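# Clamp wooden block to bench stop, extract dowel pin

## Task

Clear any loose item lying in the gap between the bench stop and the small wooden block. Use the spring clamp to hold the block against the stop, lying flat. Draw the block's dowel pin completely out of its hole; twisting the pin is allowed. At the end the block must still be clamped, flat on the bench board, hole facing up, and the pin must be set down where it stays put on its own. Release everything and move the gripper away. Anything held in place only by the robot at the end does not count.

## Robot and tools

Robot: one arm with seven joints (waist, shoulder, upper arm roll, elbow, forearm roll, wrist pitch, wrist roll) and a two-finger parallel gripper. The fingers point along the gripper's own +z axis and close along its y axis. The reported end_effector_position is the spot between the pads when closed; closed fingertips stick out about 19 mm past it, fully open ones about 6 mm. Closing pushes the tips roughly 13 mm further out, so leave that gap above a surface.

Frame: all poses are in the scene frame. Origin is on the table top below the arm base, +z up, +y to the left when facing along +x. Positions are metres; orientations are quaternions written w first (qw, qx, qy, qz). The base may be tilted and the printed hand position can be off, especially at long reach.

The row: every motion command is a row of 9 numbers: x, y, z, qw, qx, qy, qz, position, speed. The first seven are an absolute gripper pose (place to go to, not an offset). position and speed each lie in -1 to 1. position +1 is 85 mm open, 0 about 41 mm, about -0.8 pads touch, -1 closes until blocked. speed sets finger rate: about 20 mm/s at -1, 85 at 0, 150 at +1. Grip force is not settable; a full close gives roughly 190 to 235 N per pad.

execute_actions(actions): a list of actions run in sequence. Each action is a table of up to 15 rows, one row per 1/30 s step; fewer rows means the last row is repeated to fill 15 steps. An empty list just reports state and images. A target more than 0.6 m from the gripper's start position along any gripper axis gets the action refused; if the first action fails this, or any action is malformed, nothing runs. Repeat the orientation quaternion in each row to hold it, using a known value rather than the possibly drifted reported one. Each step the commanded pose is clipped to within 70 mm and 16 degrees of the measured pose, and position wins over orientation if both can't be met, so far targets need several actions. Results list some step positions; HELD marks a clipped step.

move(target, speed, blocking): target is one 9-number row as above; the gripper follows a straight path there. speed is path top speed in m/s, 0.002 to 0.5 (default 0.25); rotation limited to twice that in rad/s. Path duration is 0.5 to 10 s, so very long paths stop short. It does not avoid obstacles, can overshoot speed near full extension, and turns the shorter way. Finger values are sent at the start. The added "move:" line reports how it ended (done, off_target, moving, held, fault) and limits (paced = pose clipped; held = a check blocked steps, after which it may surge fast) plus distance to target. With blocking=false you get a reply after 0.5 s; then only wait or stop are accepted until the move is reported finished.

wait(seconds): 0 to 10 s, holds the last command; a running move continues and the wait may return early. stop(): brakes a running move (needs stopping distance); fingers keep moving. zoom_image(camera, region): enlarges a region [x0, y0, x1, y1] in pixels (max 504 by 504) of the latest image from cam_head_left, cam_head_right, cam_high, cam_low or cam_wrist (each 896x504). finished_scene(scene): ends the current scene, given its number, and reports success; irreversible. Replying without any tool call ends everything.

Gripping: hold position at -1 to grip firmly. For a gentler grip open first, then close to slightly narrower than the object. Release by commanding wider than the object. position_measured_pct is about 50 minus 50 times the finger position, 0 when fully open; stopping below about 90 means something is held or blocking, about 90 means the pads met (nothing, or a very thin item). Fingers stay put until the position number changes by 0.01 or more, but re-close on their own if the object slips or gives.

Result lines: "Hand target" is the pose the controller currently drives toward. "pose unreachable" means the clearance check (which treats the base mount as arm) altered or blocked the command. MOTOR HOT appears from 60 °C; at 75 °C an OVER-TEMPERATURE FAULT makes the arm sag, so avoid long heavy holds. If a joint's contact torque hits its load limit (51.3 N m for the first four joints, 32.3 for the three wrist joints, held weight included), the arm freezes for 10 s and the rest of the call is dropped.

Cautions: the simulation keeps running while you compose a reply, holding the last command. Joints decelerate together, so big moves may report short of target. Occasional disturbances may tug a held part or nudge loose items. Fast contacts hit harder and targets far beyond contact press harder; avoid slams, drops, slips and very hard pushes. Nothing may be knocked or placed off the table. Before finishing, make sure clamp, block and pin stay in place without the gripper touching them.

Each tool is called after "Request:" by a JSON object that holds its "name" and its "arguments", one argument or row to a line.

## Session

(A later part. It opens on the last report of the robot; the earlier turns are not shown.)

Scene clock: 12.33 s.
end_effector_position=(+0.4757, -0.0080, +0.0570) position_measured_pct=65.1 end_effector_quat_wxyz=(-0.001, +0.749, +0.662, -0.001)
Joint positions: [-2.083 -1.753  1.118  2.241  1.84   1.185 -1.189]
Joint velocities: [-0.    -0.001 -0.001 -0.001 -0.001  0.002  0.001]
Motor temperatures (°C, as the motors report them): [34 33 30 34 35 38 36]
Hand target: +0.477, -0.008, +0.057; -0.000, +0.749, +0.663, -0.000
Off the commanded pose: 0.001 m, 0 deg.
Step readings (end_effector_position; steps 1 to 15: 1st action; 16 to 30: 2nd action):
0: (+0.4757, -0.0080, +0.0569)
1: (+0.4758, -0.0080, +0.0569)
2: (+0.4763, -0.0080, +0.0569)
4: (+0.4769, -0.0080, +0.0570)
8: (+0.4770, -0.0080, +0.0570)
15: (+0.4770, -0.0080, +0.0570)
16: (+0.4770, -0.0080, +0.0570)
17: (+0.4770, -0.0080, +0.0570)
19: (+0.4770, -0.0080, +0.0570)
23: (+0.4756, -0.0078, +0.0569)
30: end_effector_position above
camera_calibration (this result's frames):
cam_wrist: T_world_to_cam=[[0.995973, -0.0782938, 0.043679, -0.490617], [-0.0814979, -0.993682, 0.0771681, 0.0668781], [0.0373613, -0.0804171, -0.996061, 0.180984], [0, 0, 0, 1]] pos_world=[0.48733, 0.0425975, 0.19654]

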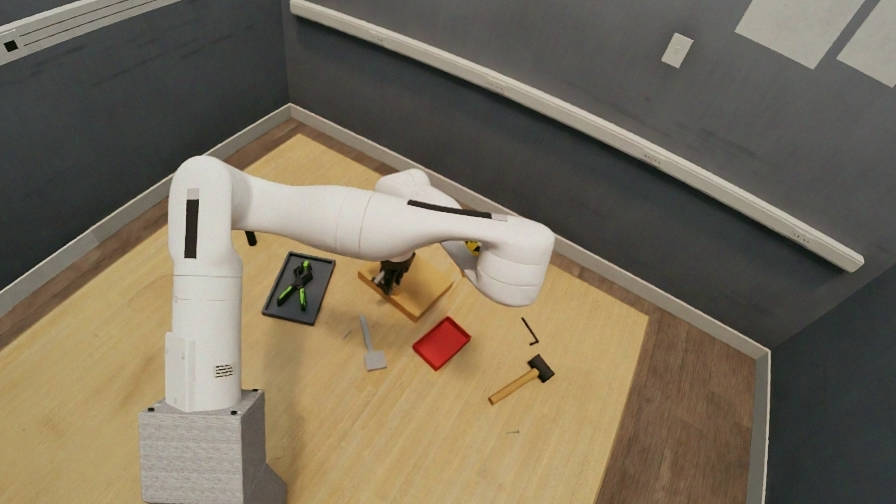

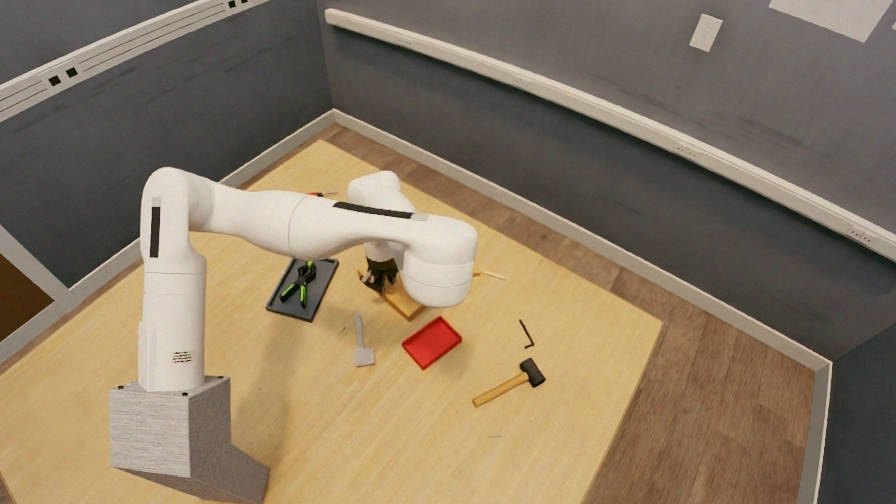

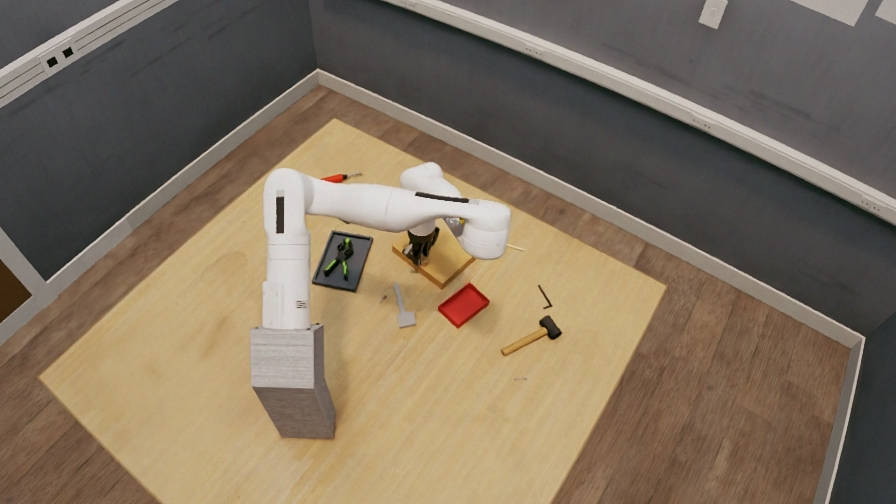

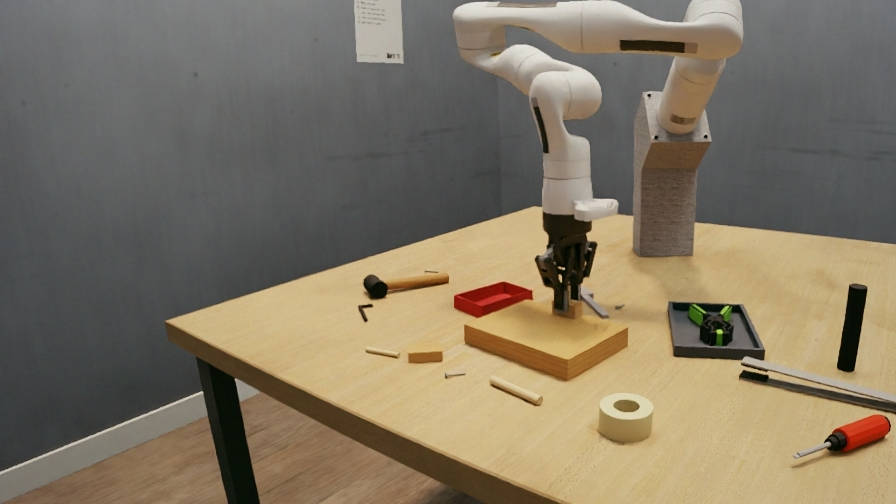

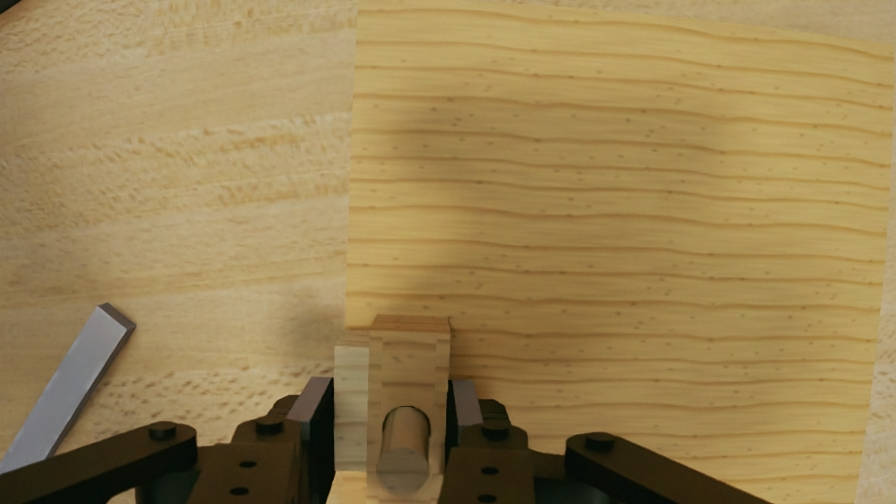

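Request:
{"name": "execute_actions", "arguments": {
  "actions": [
    [[0.4757,-0.008,0.057,0,0.749,0.6626,0,0.2,0.5],[0.4757,-0.008,0.057,0,0.749,0.6626,0,0.2,0.5],[0.4757,-0.008,0.057,0,0.749,0.6626,0,0.2,0.5],[0.4757,-0.008,0.057,0,0.749,0.6626,0,0.2,0.5],[0.4757,-0.008,0.057,0,0.749,0.6626,0,0.2,0.5],[0.4757,-0.008,0.060,0,0.749,0.6626,0,0.2,0.5],[0.4757,-0.008,0.065,0,0.749,0.6626,0,0.2,0.5],[0.4757,-0.008,0.070,0,0.749,0.6626,0,0.2,0.5],[0.4757,-0.008,0.076,0,0.749,0.6626,0,0.2,0.5],[0.4757,-0.008,0.082,0,0.749,0.6626,0,0.2,0.5],[0.4757,-0.008,0.088,0,0.749,0.6626,0,0.2,0.5],[0.4757,-0.008,0.094,0,0.749,0.6626,0,0.2,0.5],[0.4757,-0.008,0.099,0,0.749,0.6626,0,0.2,0.5],[0.4757,-0.008,0.103,0,0.749,0.6626,0,0.2,0.5],[0.4757,-0.008,0.105,0,0.749,0.6626,0,0.2,0.5]]
  ]
}}

Request:
{"name": "move", "arguments": {
  "target": [0.309,0.181,0.11,0,0.9816,0.1908,0,0.85,0],
  "speed": 0.25
}}

Scene clock: 13.47 s.
end_effector_position=(+0.4759, -0.0084, +0.0946) position_measured_pct=40.1 end_effector_quat_wxyz=(+0.001, +0.749, +0.663, +0.000)
Joint positions: [-2.01  -1.708  1.058  2.281  1.74   1.192 -1.185]
Joint velocities: [ 0.268  0.161 -0.257  0.112 -0.432  0.017  0.051]
Motor temperatures (°C, as the motors report them): [34 33 30 34 35 38 36]
Hand target: +0.476, -0.008, +0.104; +0.000, +0.749, +0.663, +0.000
Off the commanded pose: 0.010 m, 0 deg.
Step readings (end_effector_position):
0: (+0.4757, -0.0080, +0.0570)
1: (+0.4756, -0.0080, +0.0570)
2: (+0.4755, -0.0080, +0.0570)
4: (+0.4757, -0.0081, +0.0570)
8: (+0.4758, -0.0090, +0.0617)
15: end_effector_position above
camera_calibration (this result's frames):
cam_wrist: T_world_to_cam=[[0.995813, -0.0777118, 0.0481297, -0.49289], [-0.081332, -0.993592, 0.0784915, 0.0633645], [0.0417215, -0.0820774, -0.995752, 0.216271], [0, 0, 0, 1]] pos_world=[0.486957, 0.042406, 0.234102]

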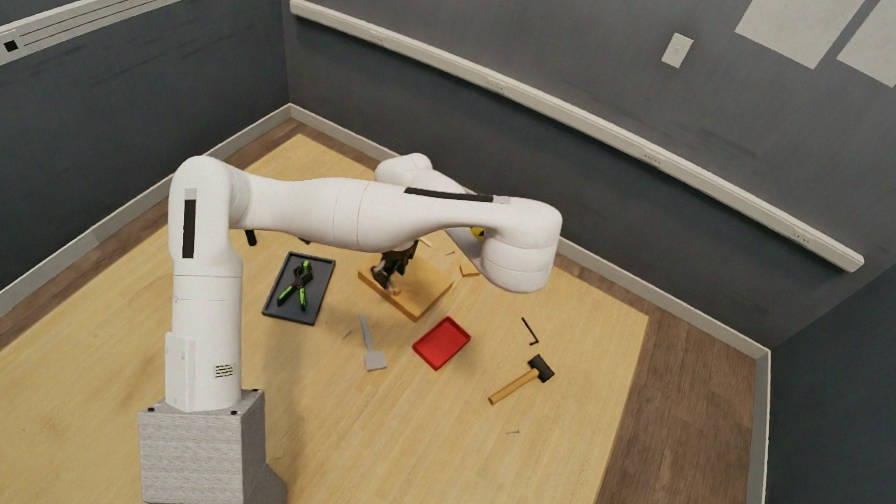

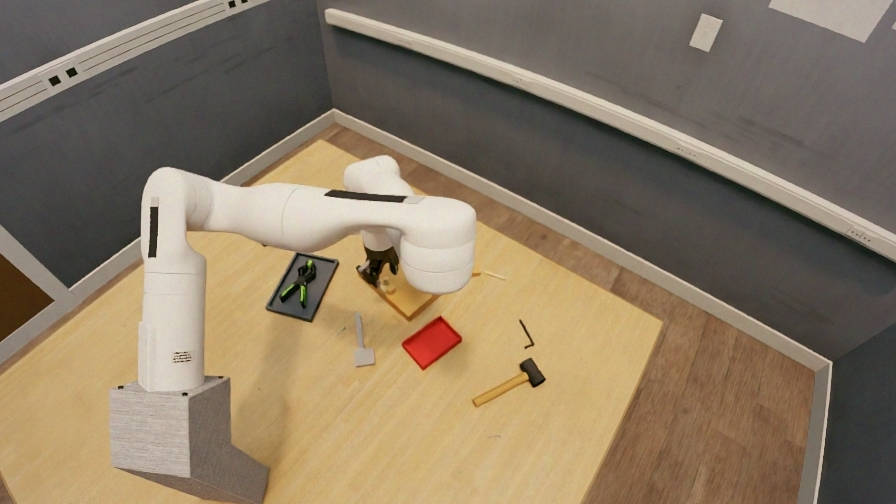

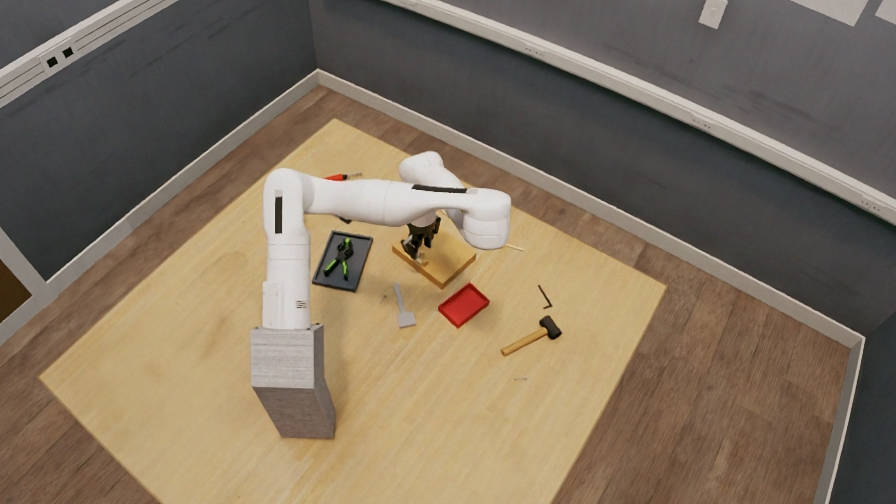

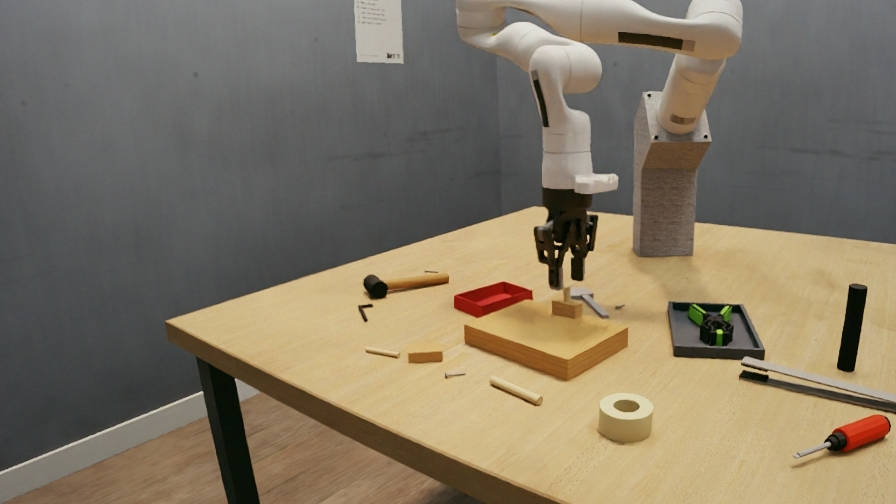

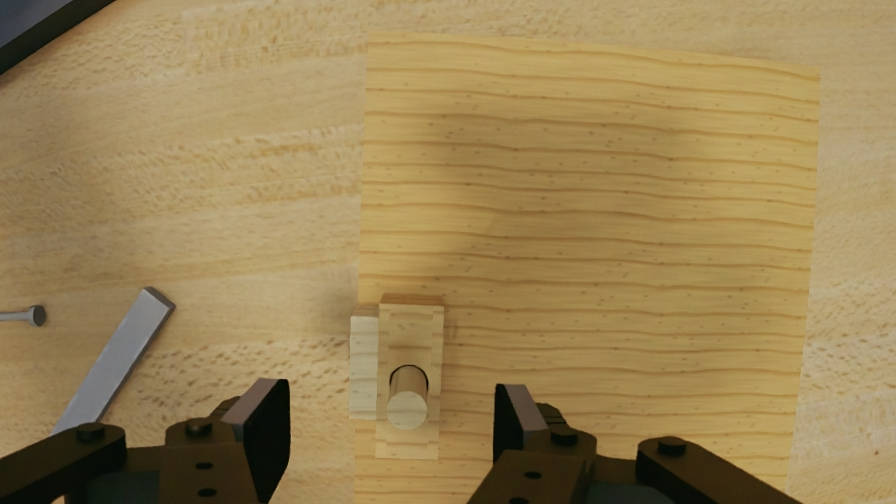

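Scene clock: 16.57 s.
end_effector_position=(+0.3102, +0.1823, +0.1102) position_measured_pct=7.5 end_effector_quat_wxyz=(+0.023, +0.971, +0.189, -0.145)
Joint positions: [-2.758 -1.406  0.85   2.577  1.527  1.703 -3.278]
Joint velocities: [-0.086 -0.06  -0.073 -0.001 -0.025  0.157 -0.037]
Motor temperatures (°C, as the motors report them): [34 33 30 34 35 38 36]
Hand target: +0.310, +0.182, +0.110; +0.024, +0.971, +0.189, -0.145
Off the commanded pose: 0.002 m, 17 deg; orientation clipped at the last step of the last action.
joint sent to its limit — the command would take joint 4 (elbow) past its upper limit, so that joint was sent only as far as its limit.
move: off_target; limits=paced
camera_calibration (this result's frames):
cam_wrist: T_world_to_cam=[[0.424664, -0.905102, 0.0212521, 0.0171718], [-0.847077, -0.388935, 0.362201, 0.334137], [-0.319564, -0.171816, -0.931858, 0.375709], [0, 0, 0, 1]] pos_world=[0.395811, 0.210053, 0.228717]

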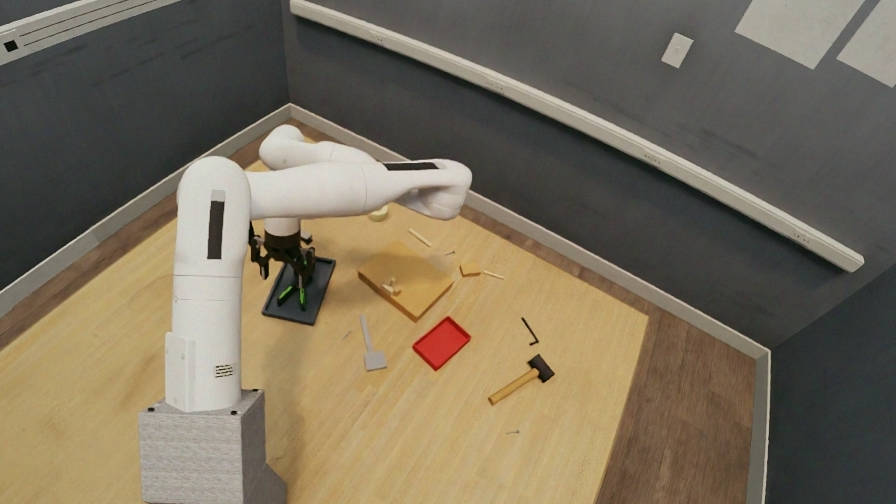

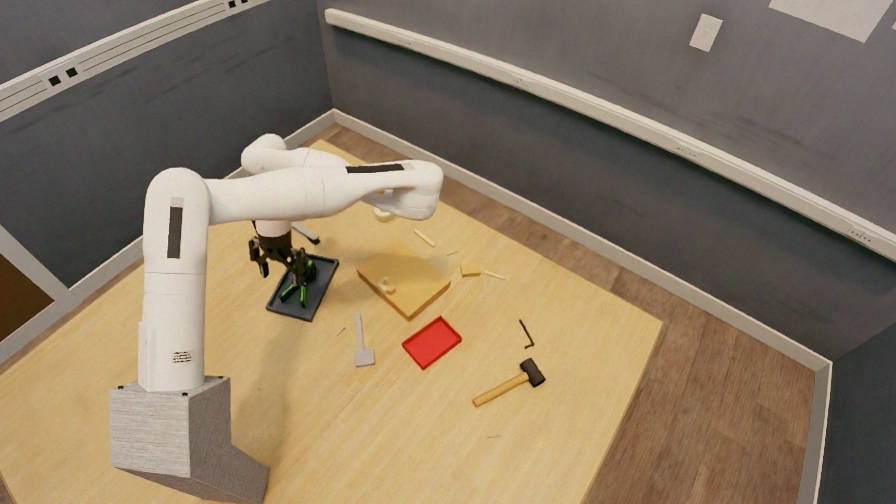

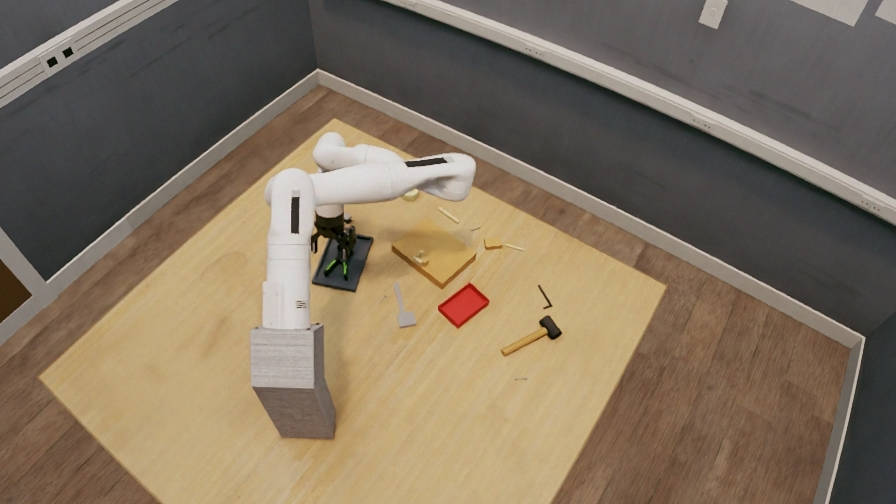

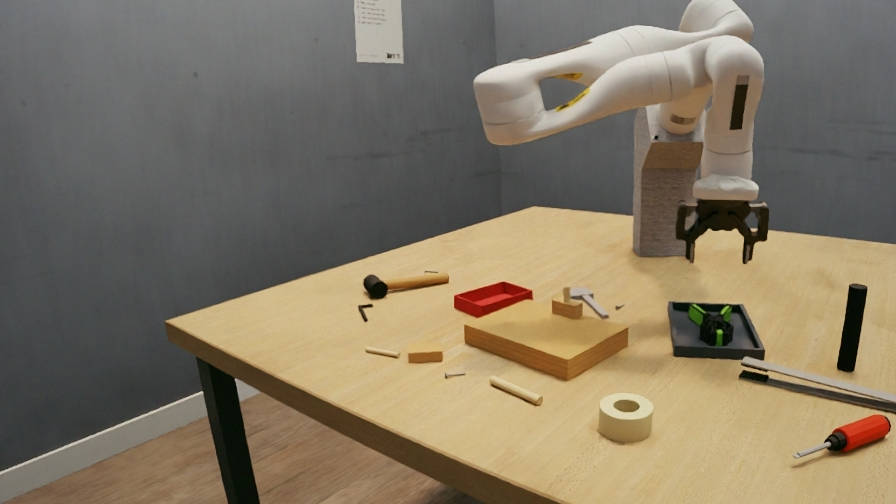

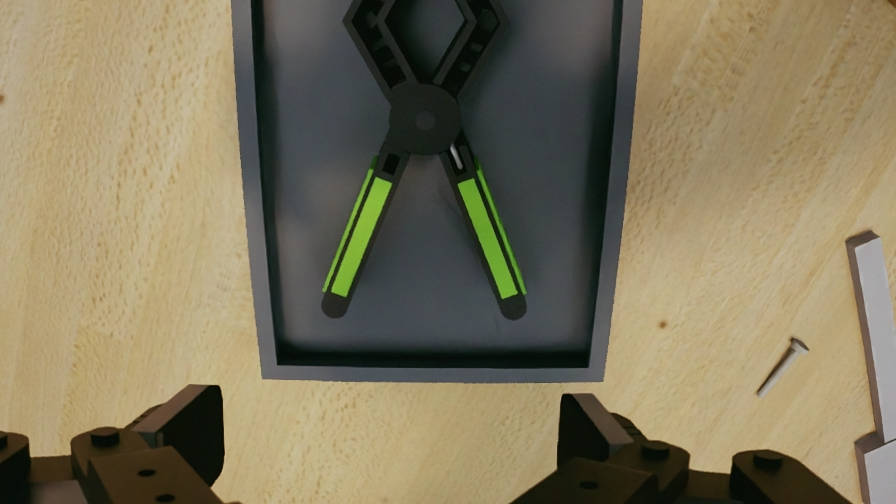

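Request:
{"name": "move", "arguments": {
  "target": [0.308,0.172,0.06,0.0217,0.9727,0.2068,-0.1022,0.85,0],
  "speed": 0.1
}}

Scene clock: 18.53 s.
end_effector_position=(+0.3086, +0.1720, +0.0595) position_measured_pct=7.5 end_effector_quat_wxyz=(+0.024, +0.971, +0.207, -0.116)
Joint positions: [-2.816 -1.576  0.995  2.577  1.803  1.79  -3.173]
Joint velocities: [-0.033 -0.07  -0.065  0.001 -0.009  0.09   0.029]
Motor temperatures (°C, as the motors report them): [34 33 30 34 35 38 36]
Hand target: +0.308, +0.172, +0.059; +0.024, +0.971, +0.206, -0.116
Off the commanded pose: 0.001 m, 2 deg.
joint sent to its limit — the command would take joint 4 (elbow) past its upper limit, so that joint was sent only as far as its limit.
move: done
camera_calibration (this result's frames):
cam_wrist: T_world_to_cam=[[0.455221, -0.88972, 0.0342485, -0.00320891], [-0.851492, -0.423774, 0.30883, 0.357753], [-0.260259, -0.169748, -0.9505, 0.308694], [0, 0, 0, 1]] pos_world=[0.386425, 0.201152, 0.183038]

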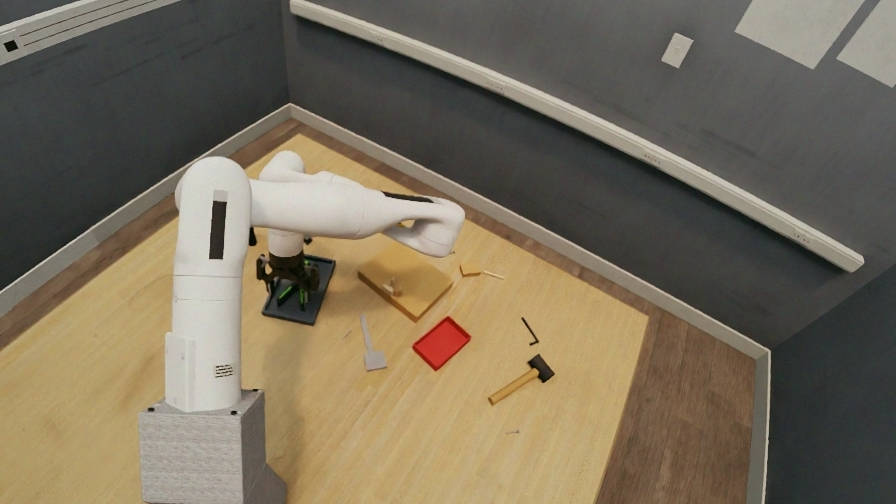

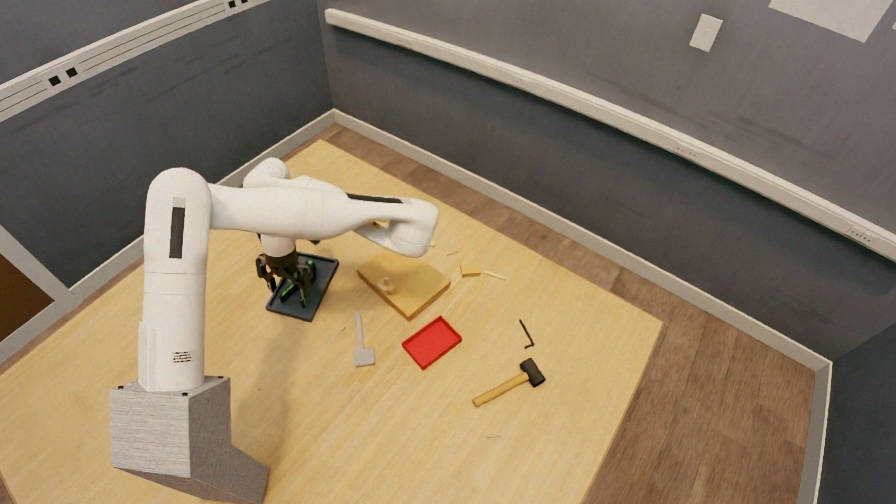

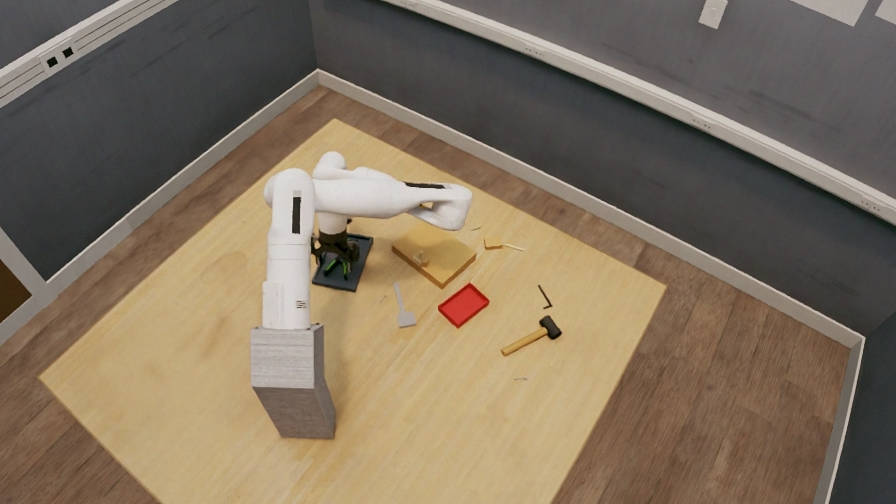

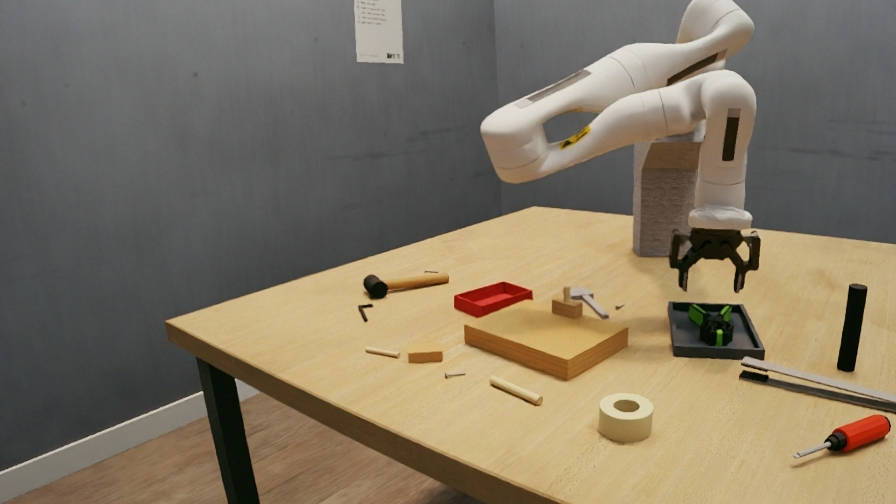

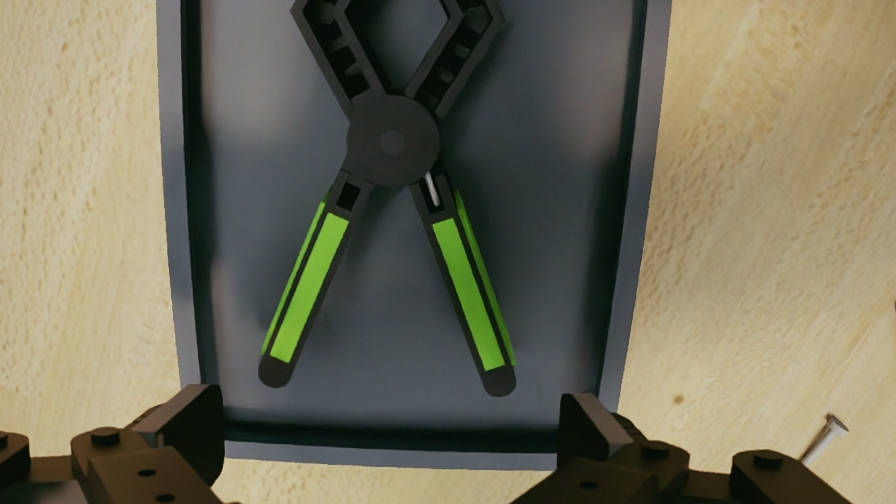

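Request:
{"name": "move", "arguments": {
  "target": [0.3093,0.1727,0.023,0.0325,0.9661,0.2053,-0.153,0.72,0],
  "speed": 0.05
}}

Scene clock: 20.27 s.
end_effector_position=(+0.3092, +0.1725, +0.0230) position_measured_pct=14.3 end_effector_quat_wxyz=(+0.033, +0.966, +0.206, -0.153)
Joint positions: [-2.831 -1.642  1.068  2.436  1.855  1.76  -3.026]
Joint velocities: [-0.    -0.001  0.001 -0.001 -0.     0.001  0.001]
Motor temperatures (°C, as the motors report them): [34 33 30 34 35 38 36]
Hand target: +0.309, +0.173, +0.023; +0.033, +0.966, +0.206, -0.153
Off the commanded pose: 0.000 m, 0 deg.
move: done
camera_calibration (this result's frames):
cam_wrist: T_world_to_cam=[[0.457877, -0.888483, 0.0307815, -0.00273935], [-0.827045, -0.413003, 0.381347, 0.358599], [-0.326107, -0.200068, -0.923919, 0.299161], [0, 0, 0, 1]] pos_world=[0.39539, 0.205521, 0.139734]

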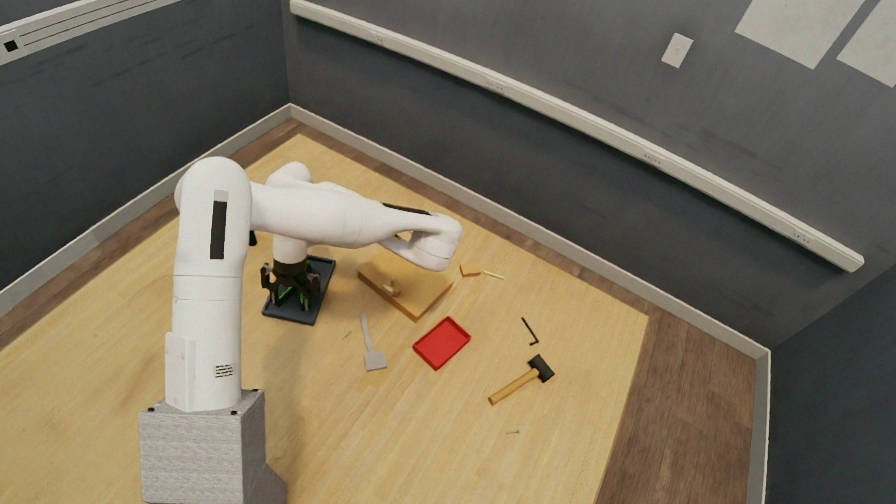

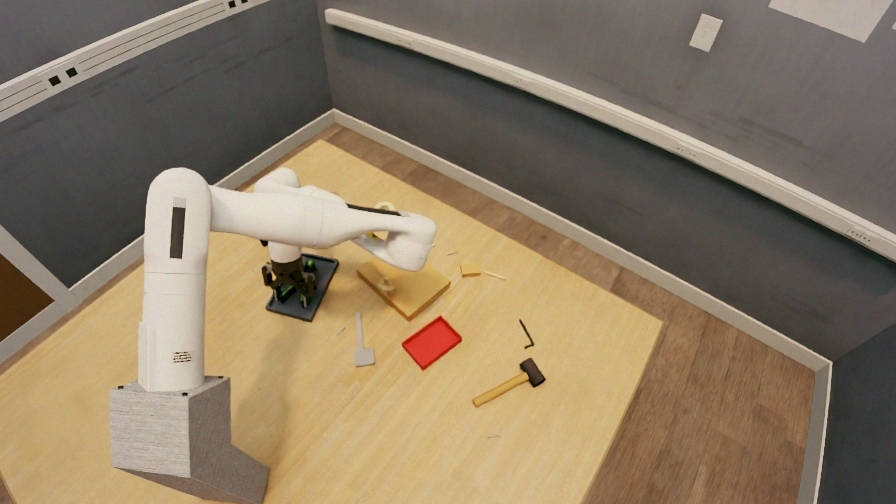

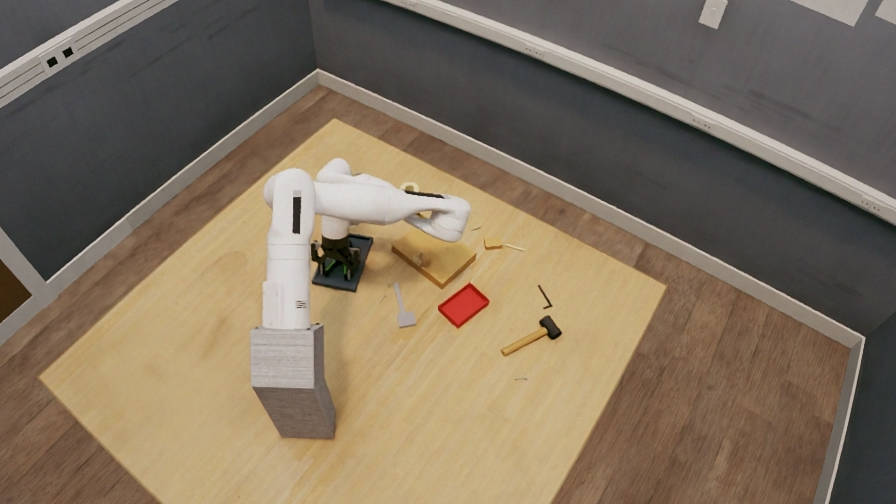

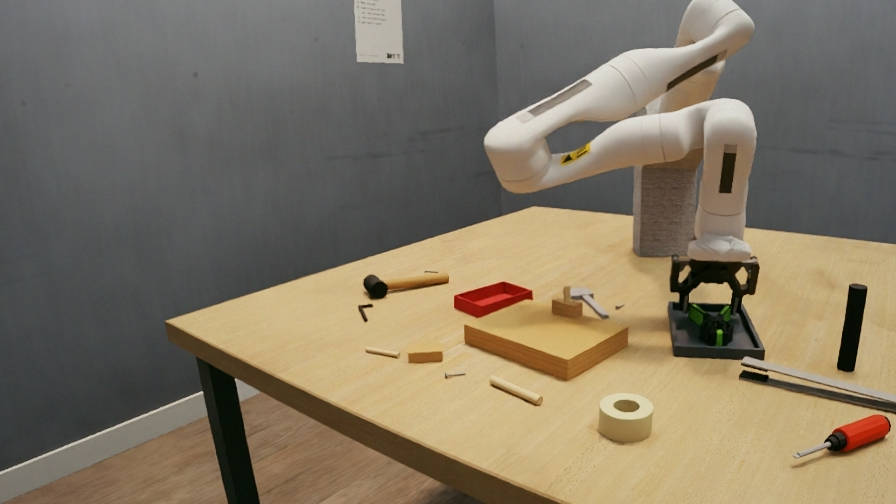

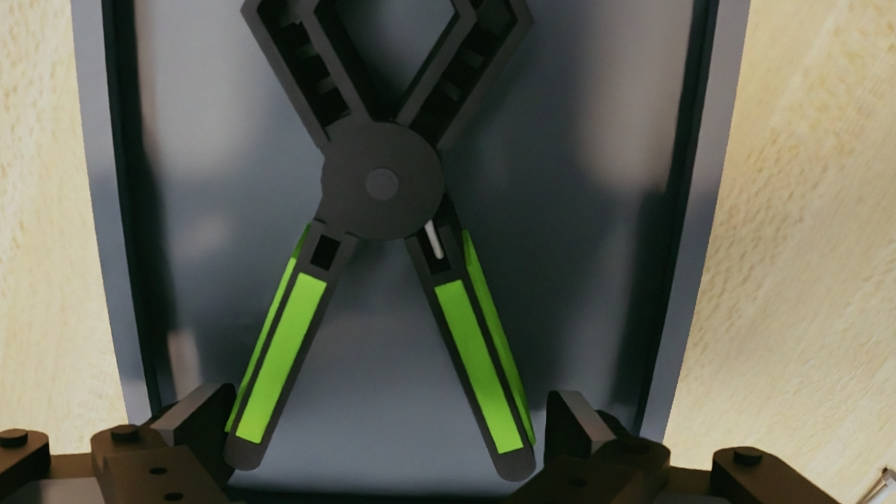

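Request:
{"name": "move", "arguments": {
  "target": [0.311,0.1745,0.030,0.0325,0.9661,0.2053,-0.153,-0.2,-0.8],
  "speed": 0.008
}}

Request:
{"name": "move", "arguments": {
  "target": [0.335,0.17,0.115,0.0325,0.9661,0.2053,-0.153,-0.2,-0.8],
  "speed": 0.12
}}

Request:
{"name": "zoom_image", "arguments": {
  "camera": "cam_low",
  "region": [620,200,820,330]
}}

Scene clock: 22.23 s.
end_effector_position=(+0.3108, +0.1744, +0.0305) position_measured_pct=59.5 end_effector_quat_wxyz=(+0.032, +0.966, +0.206, -0.153)
Joint positions: [-2.83  -1.624  1.047  2.445  1.826  1.766 -3.042]
Joint velocities: [ 0.    -0.001 -0.    -0.001 -0.     0.     0.001]
Motor temperatures (°C, as the motors report them): [34 33 30 34 35 38 36]
Hand target: +0.311, +0.175, +0.030; +0.032, +0.966, +0.205, -0.153
Off the commanded pose: 0.001 m, 0 deg.
move: done
camera_calibration (this result's frames):
cam_wrist: T_world_to_cam=[[0.458599, -0.888139, 0.0299369, -0.00231625], [-0.826674, -0.414017, 0.38105, 0.357944], [-0.326031, -0.199497, -0.92407, 0.306964], [0, 0, 0, 1]] pos_world=[0.397045, 0.207376, 0.147331]

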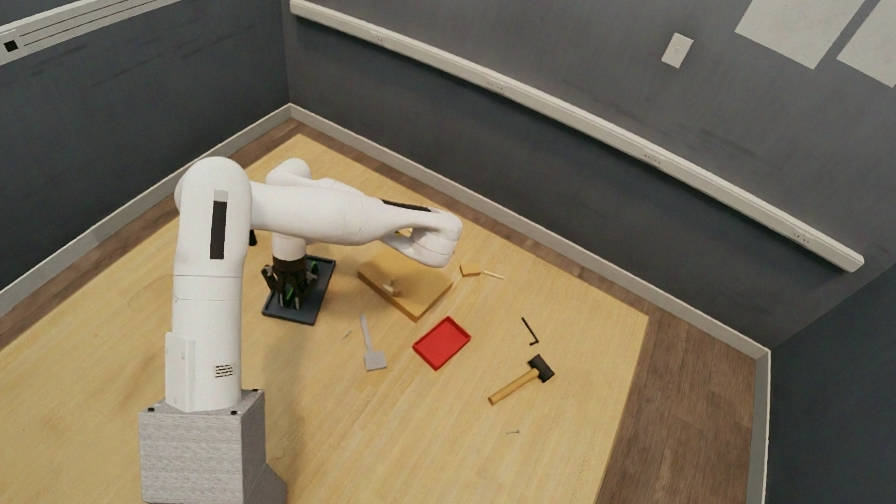

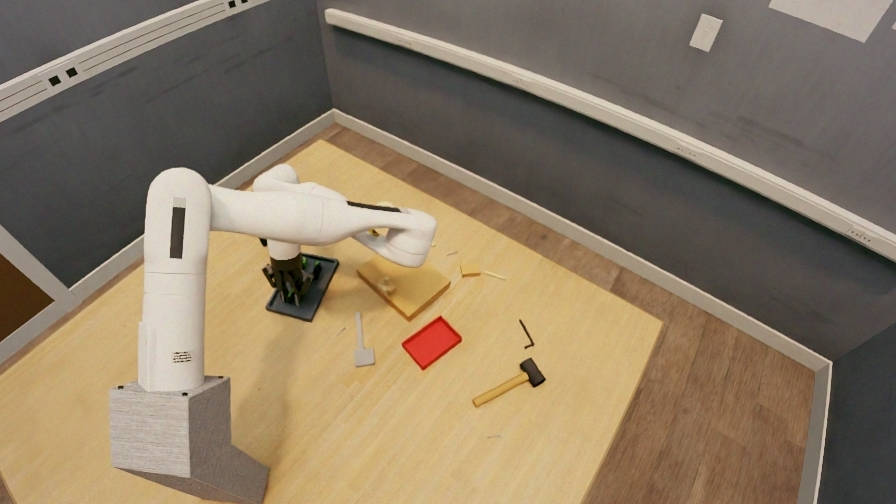

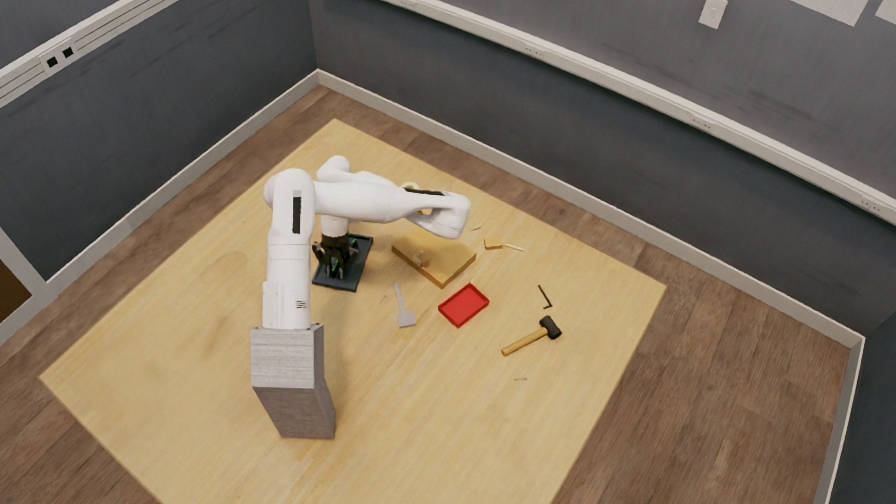

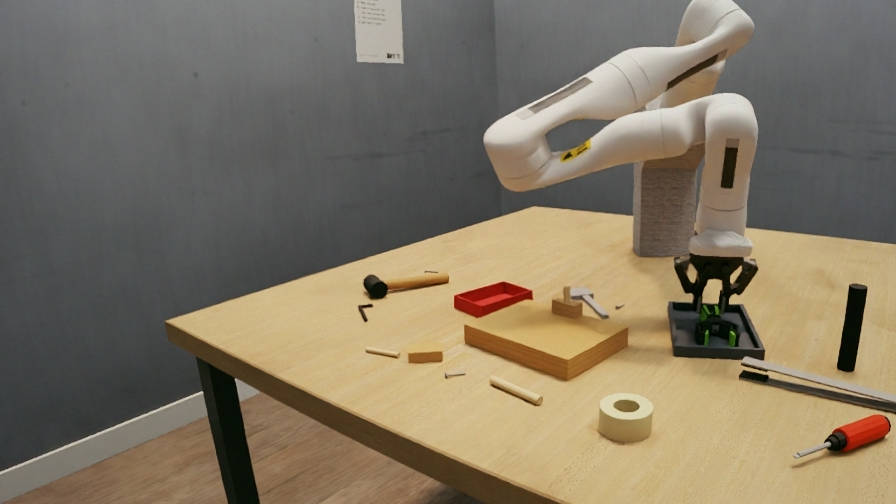

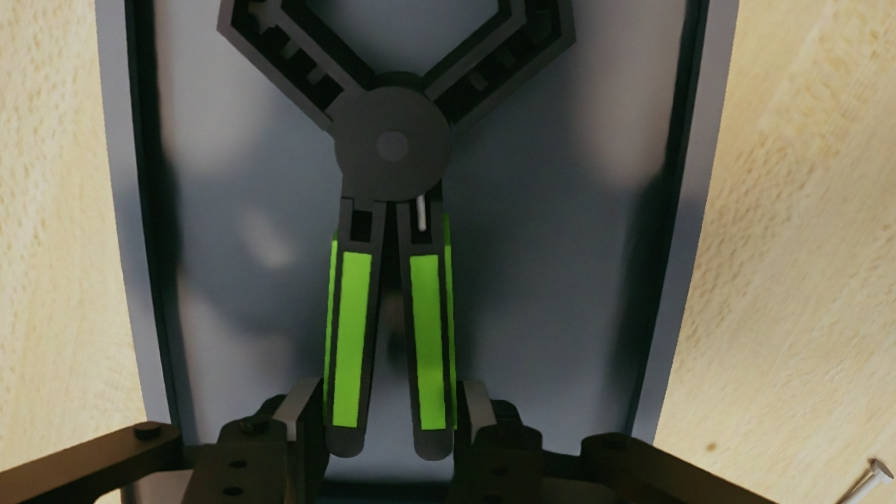

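Scene clock: 23.37 s.
end_effector_position=(+0.3351, +0.1704, +0.1151) position_measured_pct=59.9 end_effector_quat_wxyz=(+0.032, +0.966, +0.205, -0.153)
Joint positions: [-2.711 -1.443  0.785  2.503  1.475  1.759 -3.119]
Joint velocities: [ 0.003  0.005 -0.003  0.001 -0.001  0.005 -0.001]
Motor temperatures (°C, as the motors report them): [34 33 30 34 35 38 36]
Hand target: +0.335, +0.170, +0.115; +0.032, +0.966, +0.205, -0.153
Off the commanded pose: 0.000 m, 0 deg.
move: done
camera_calibration (this result's frames):
cam_wrist: T_world_to_cam=[[0.456702, -0.889151, 0.0288938, -0.0186462], [-0.827427, -0.41262, 0.380932, 0.34417], [-0.326783, -0.19788, -0.924152, 0.392164], [0, 0, 0, 1]] pos_world=[0.421444, 0.203033, 0.231852]

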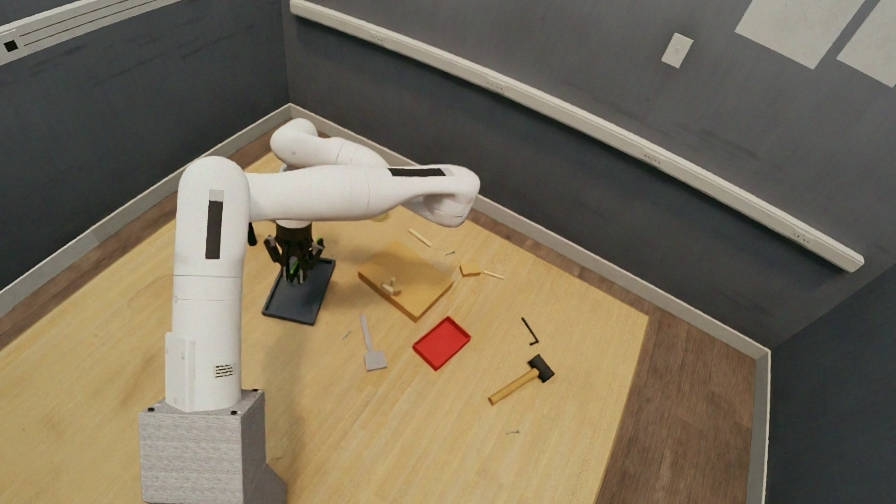

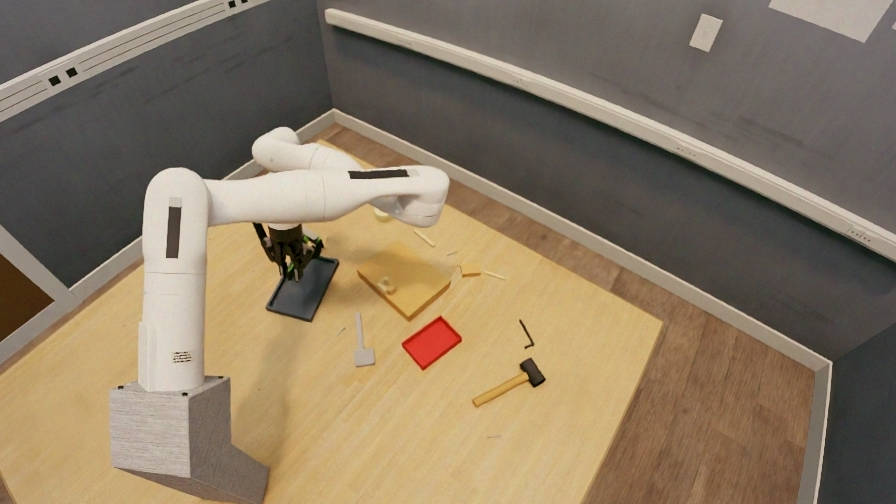

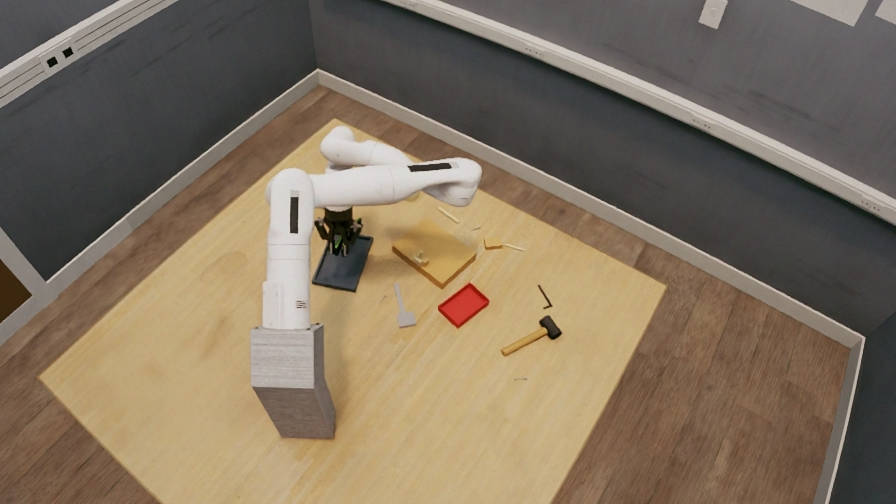

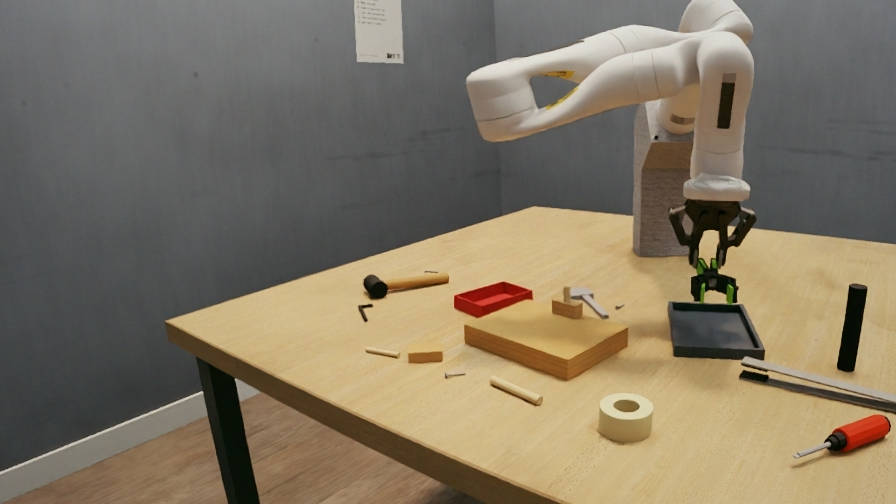

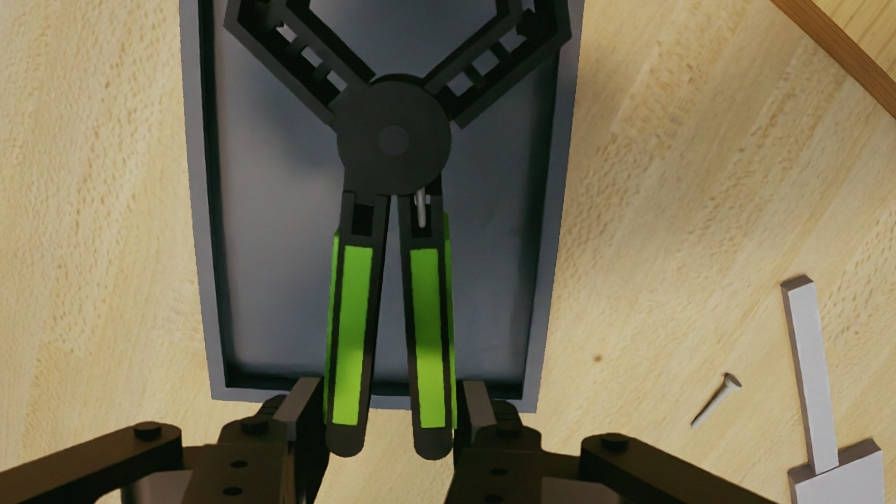

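Region (620, 200, 820, 330) of cam_low's 896x504 image, scaled by 2.520, with more detail than that image has; it fills the top 328 rows of this view, and the rest is white.

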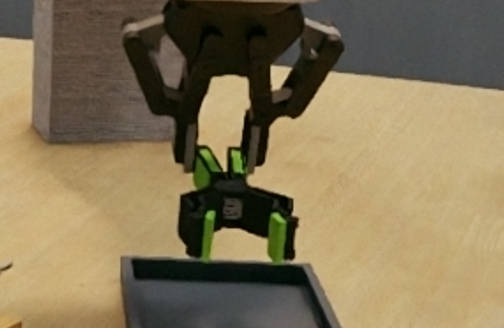

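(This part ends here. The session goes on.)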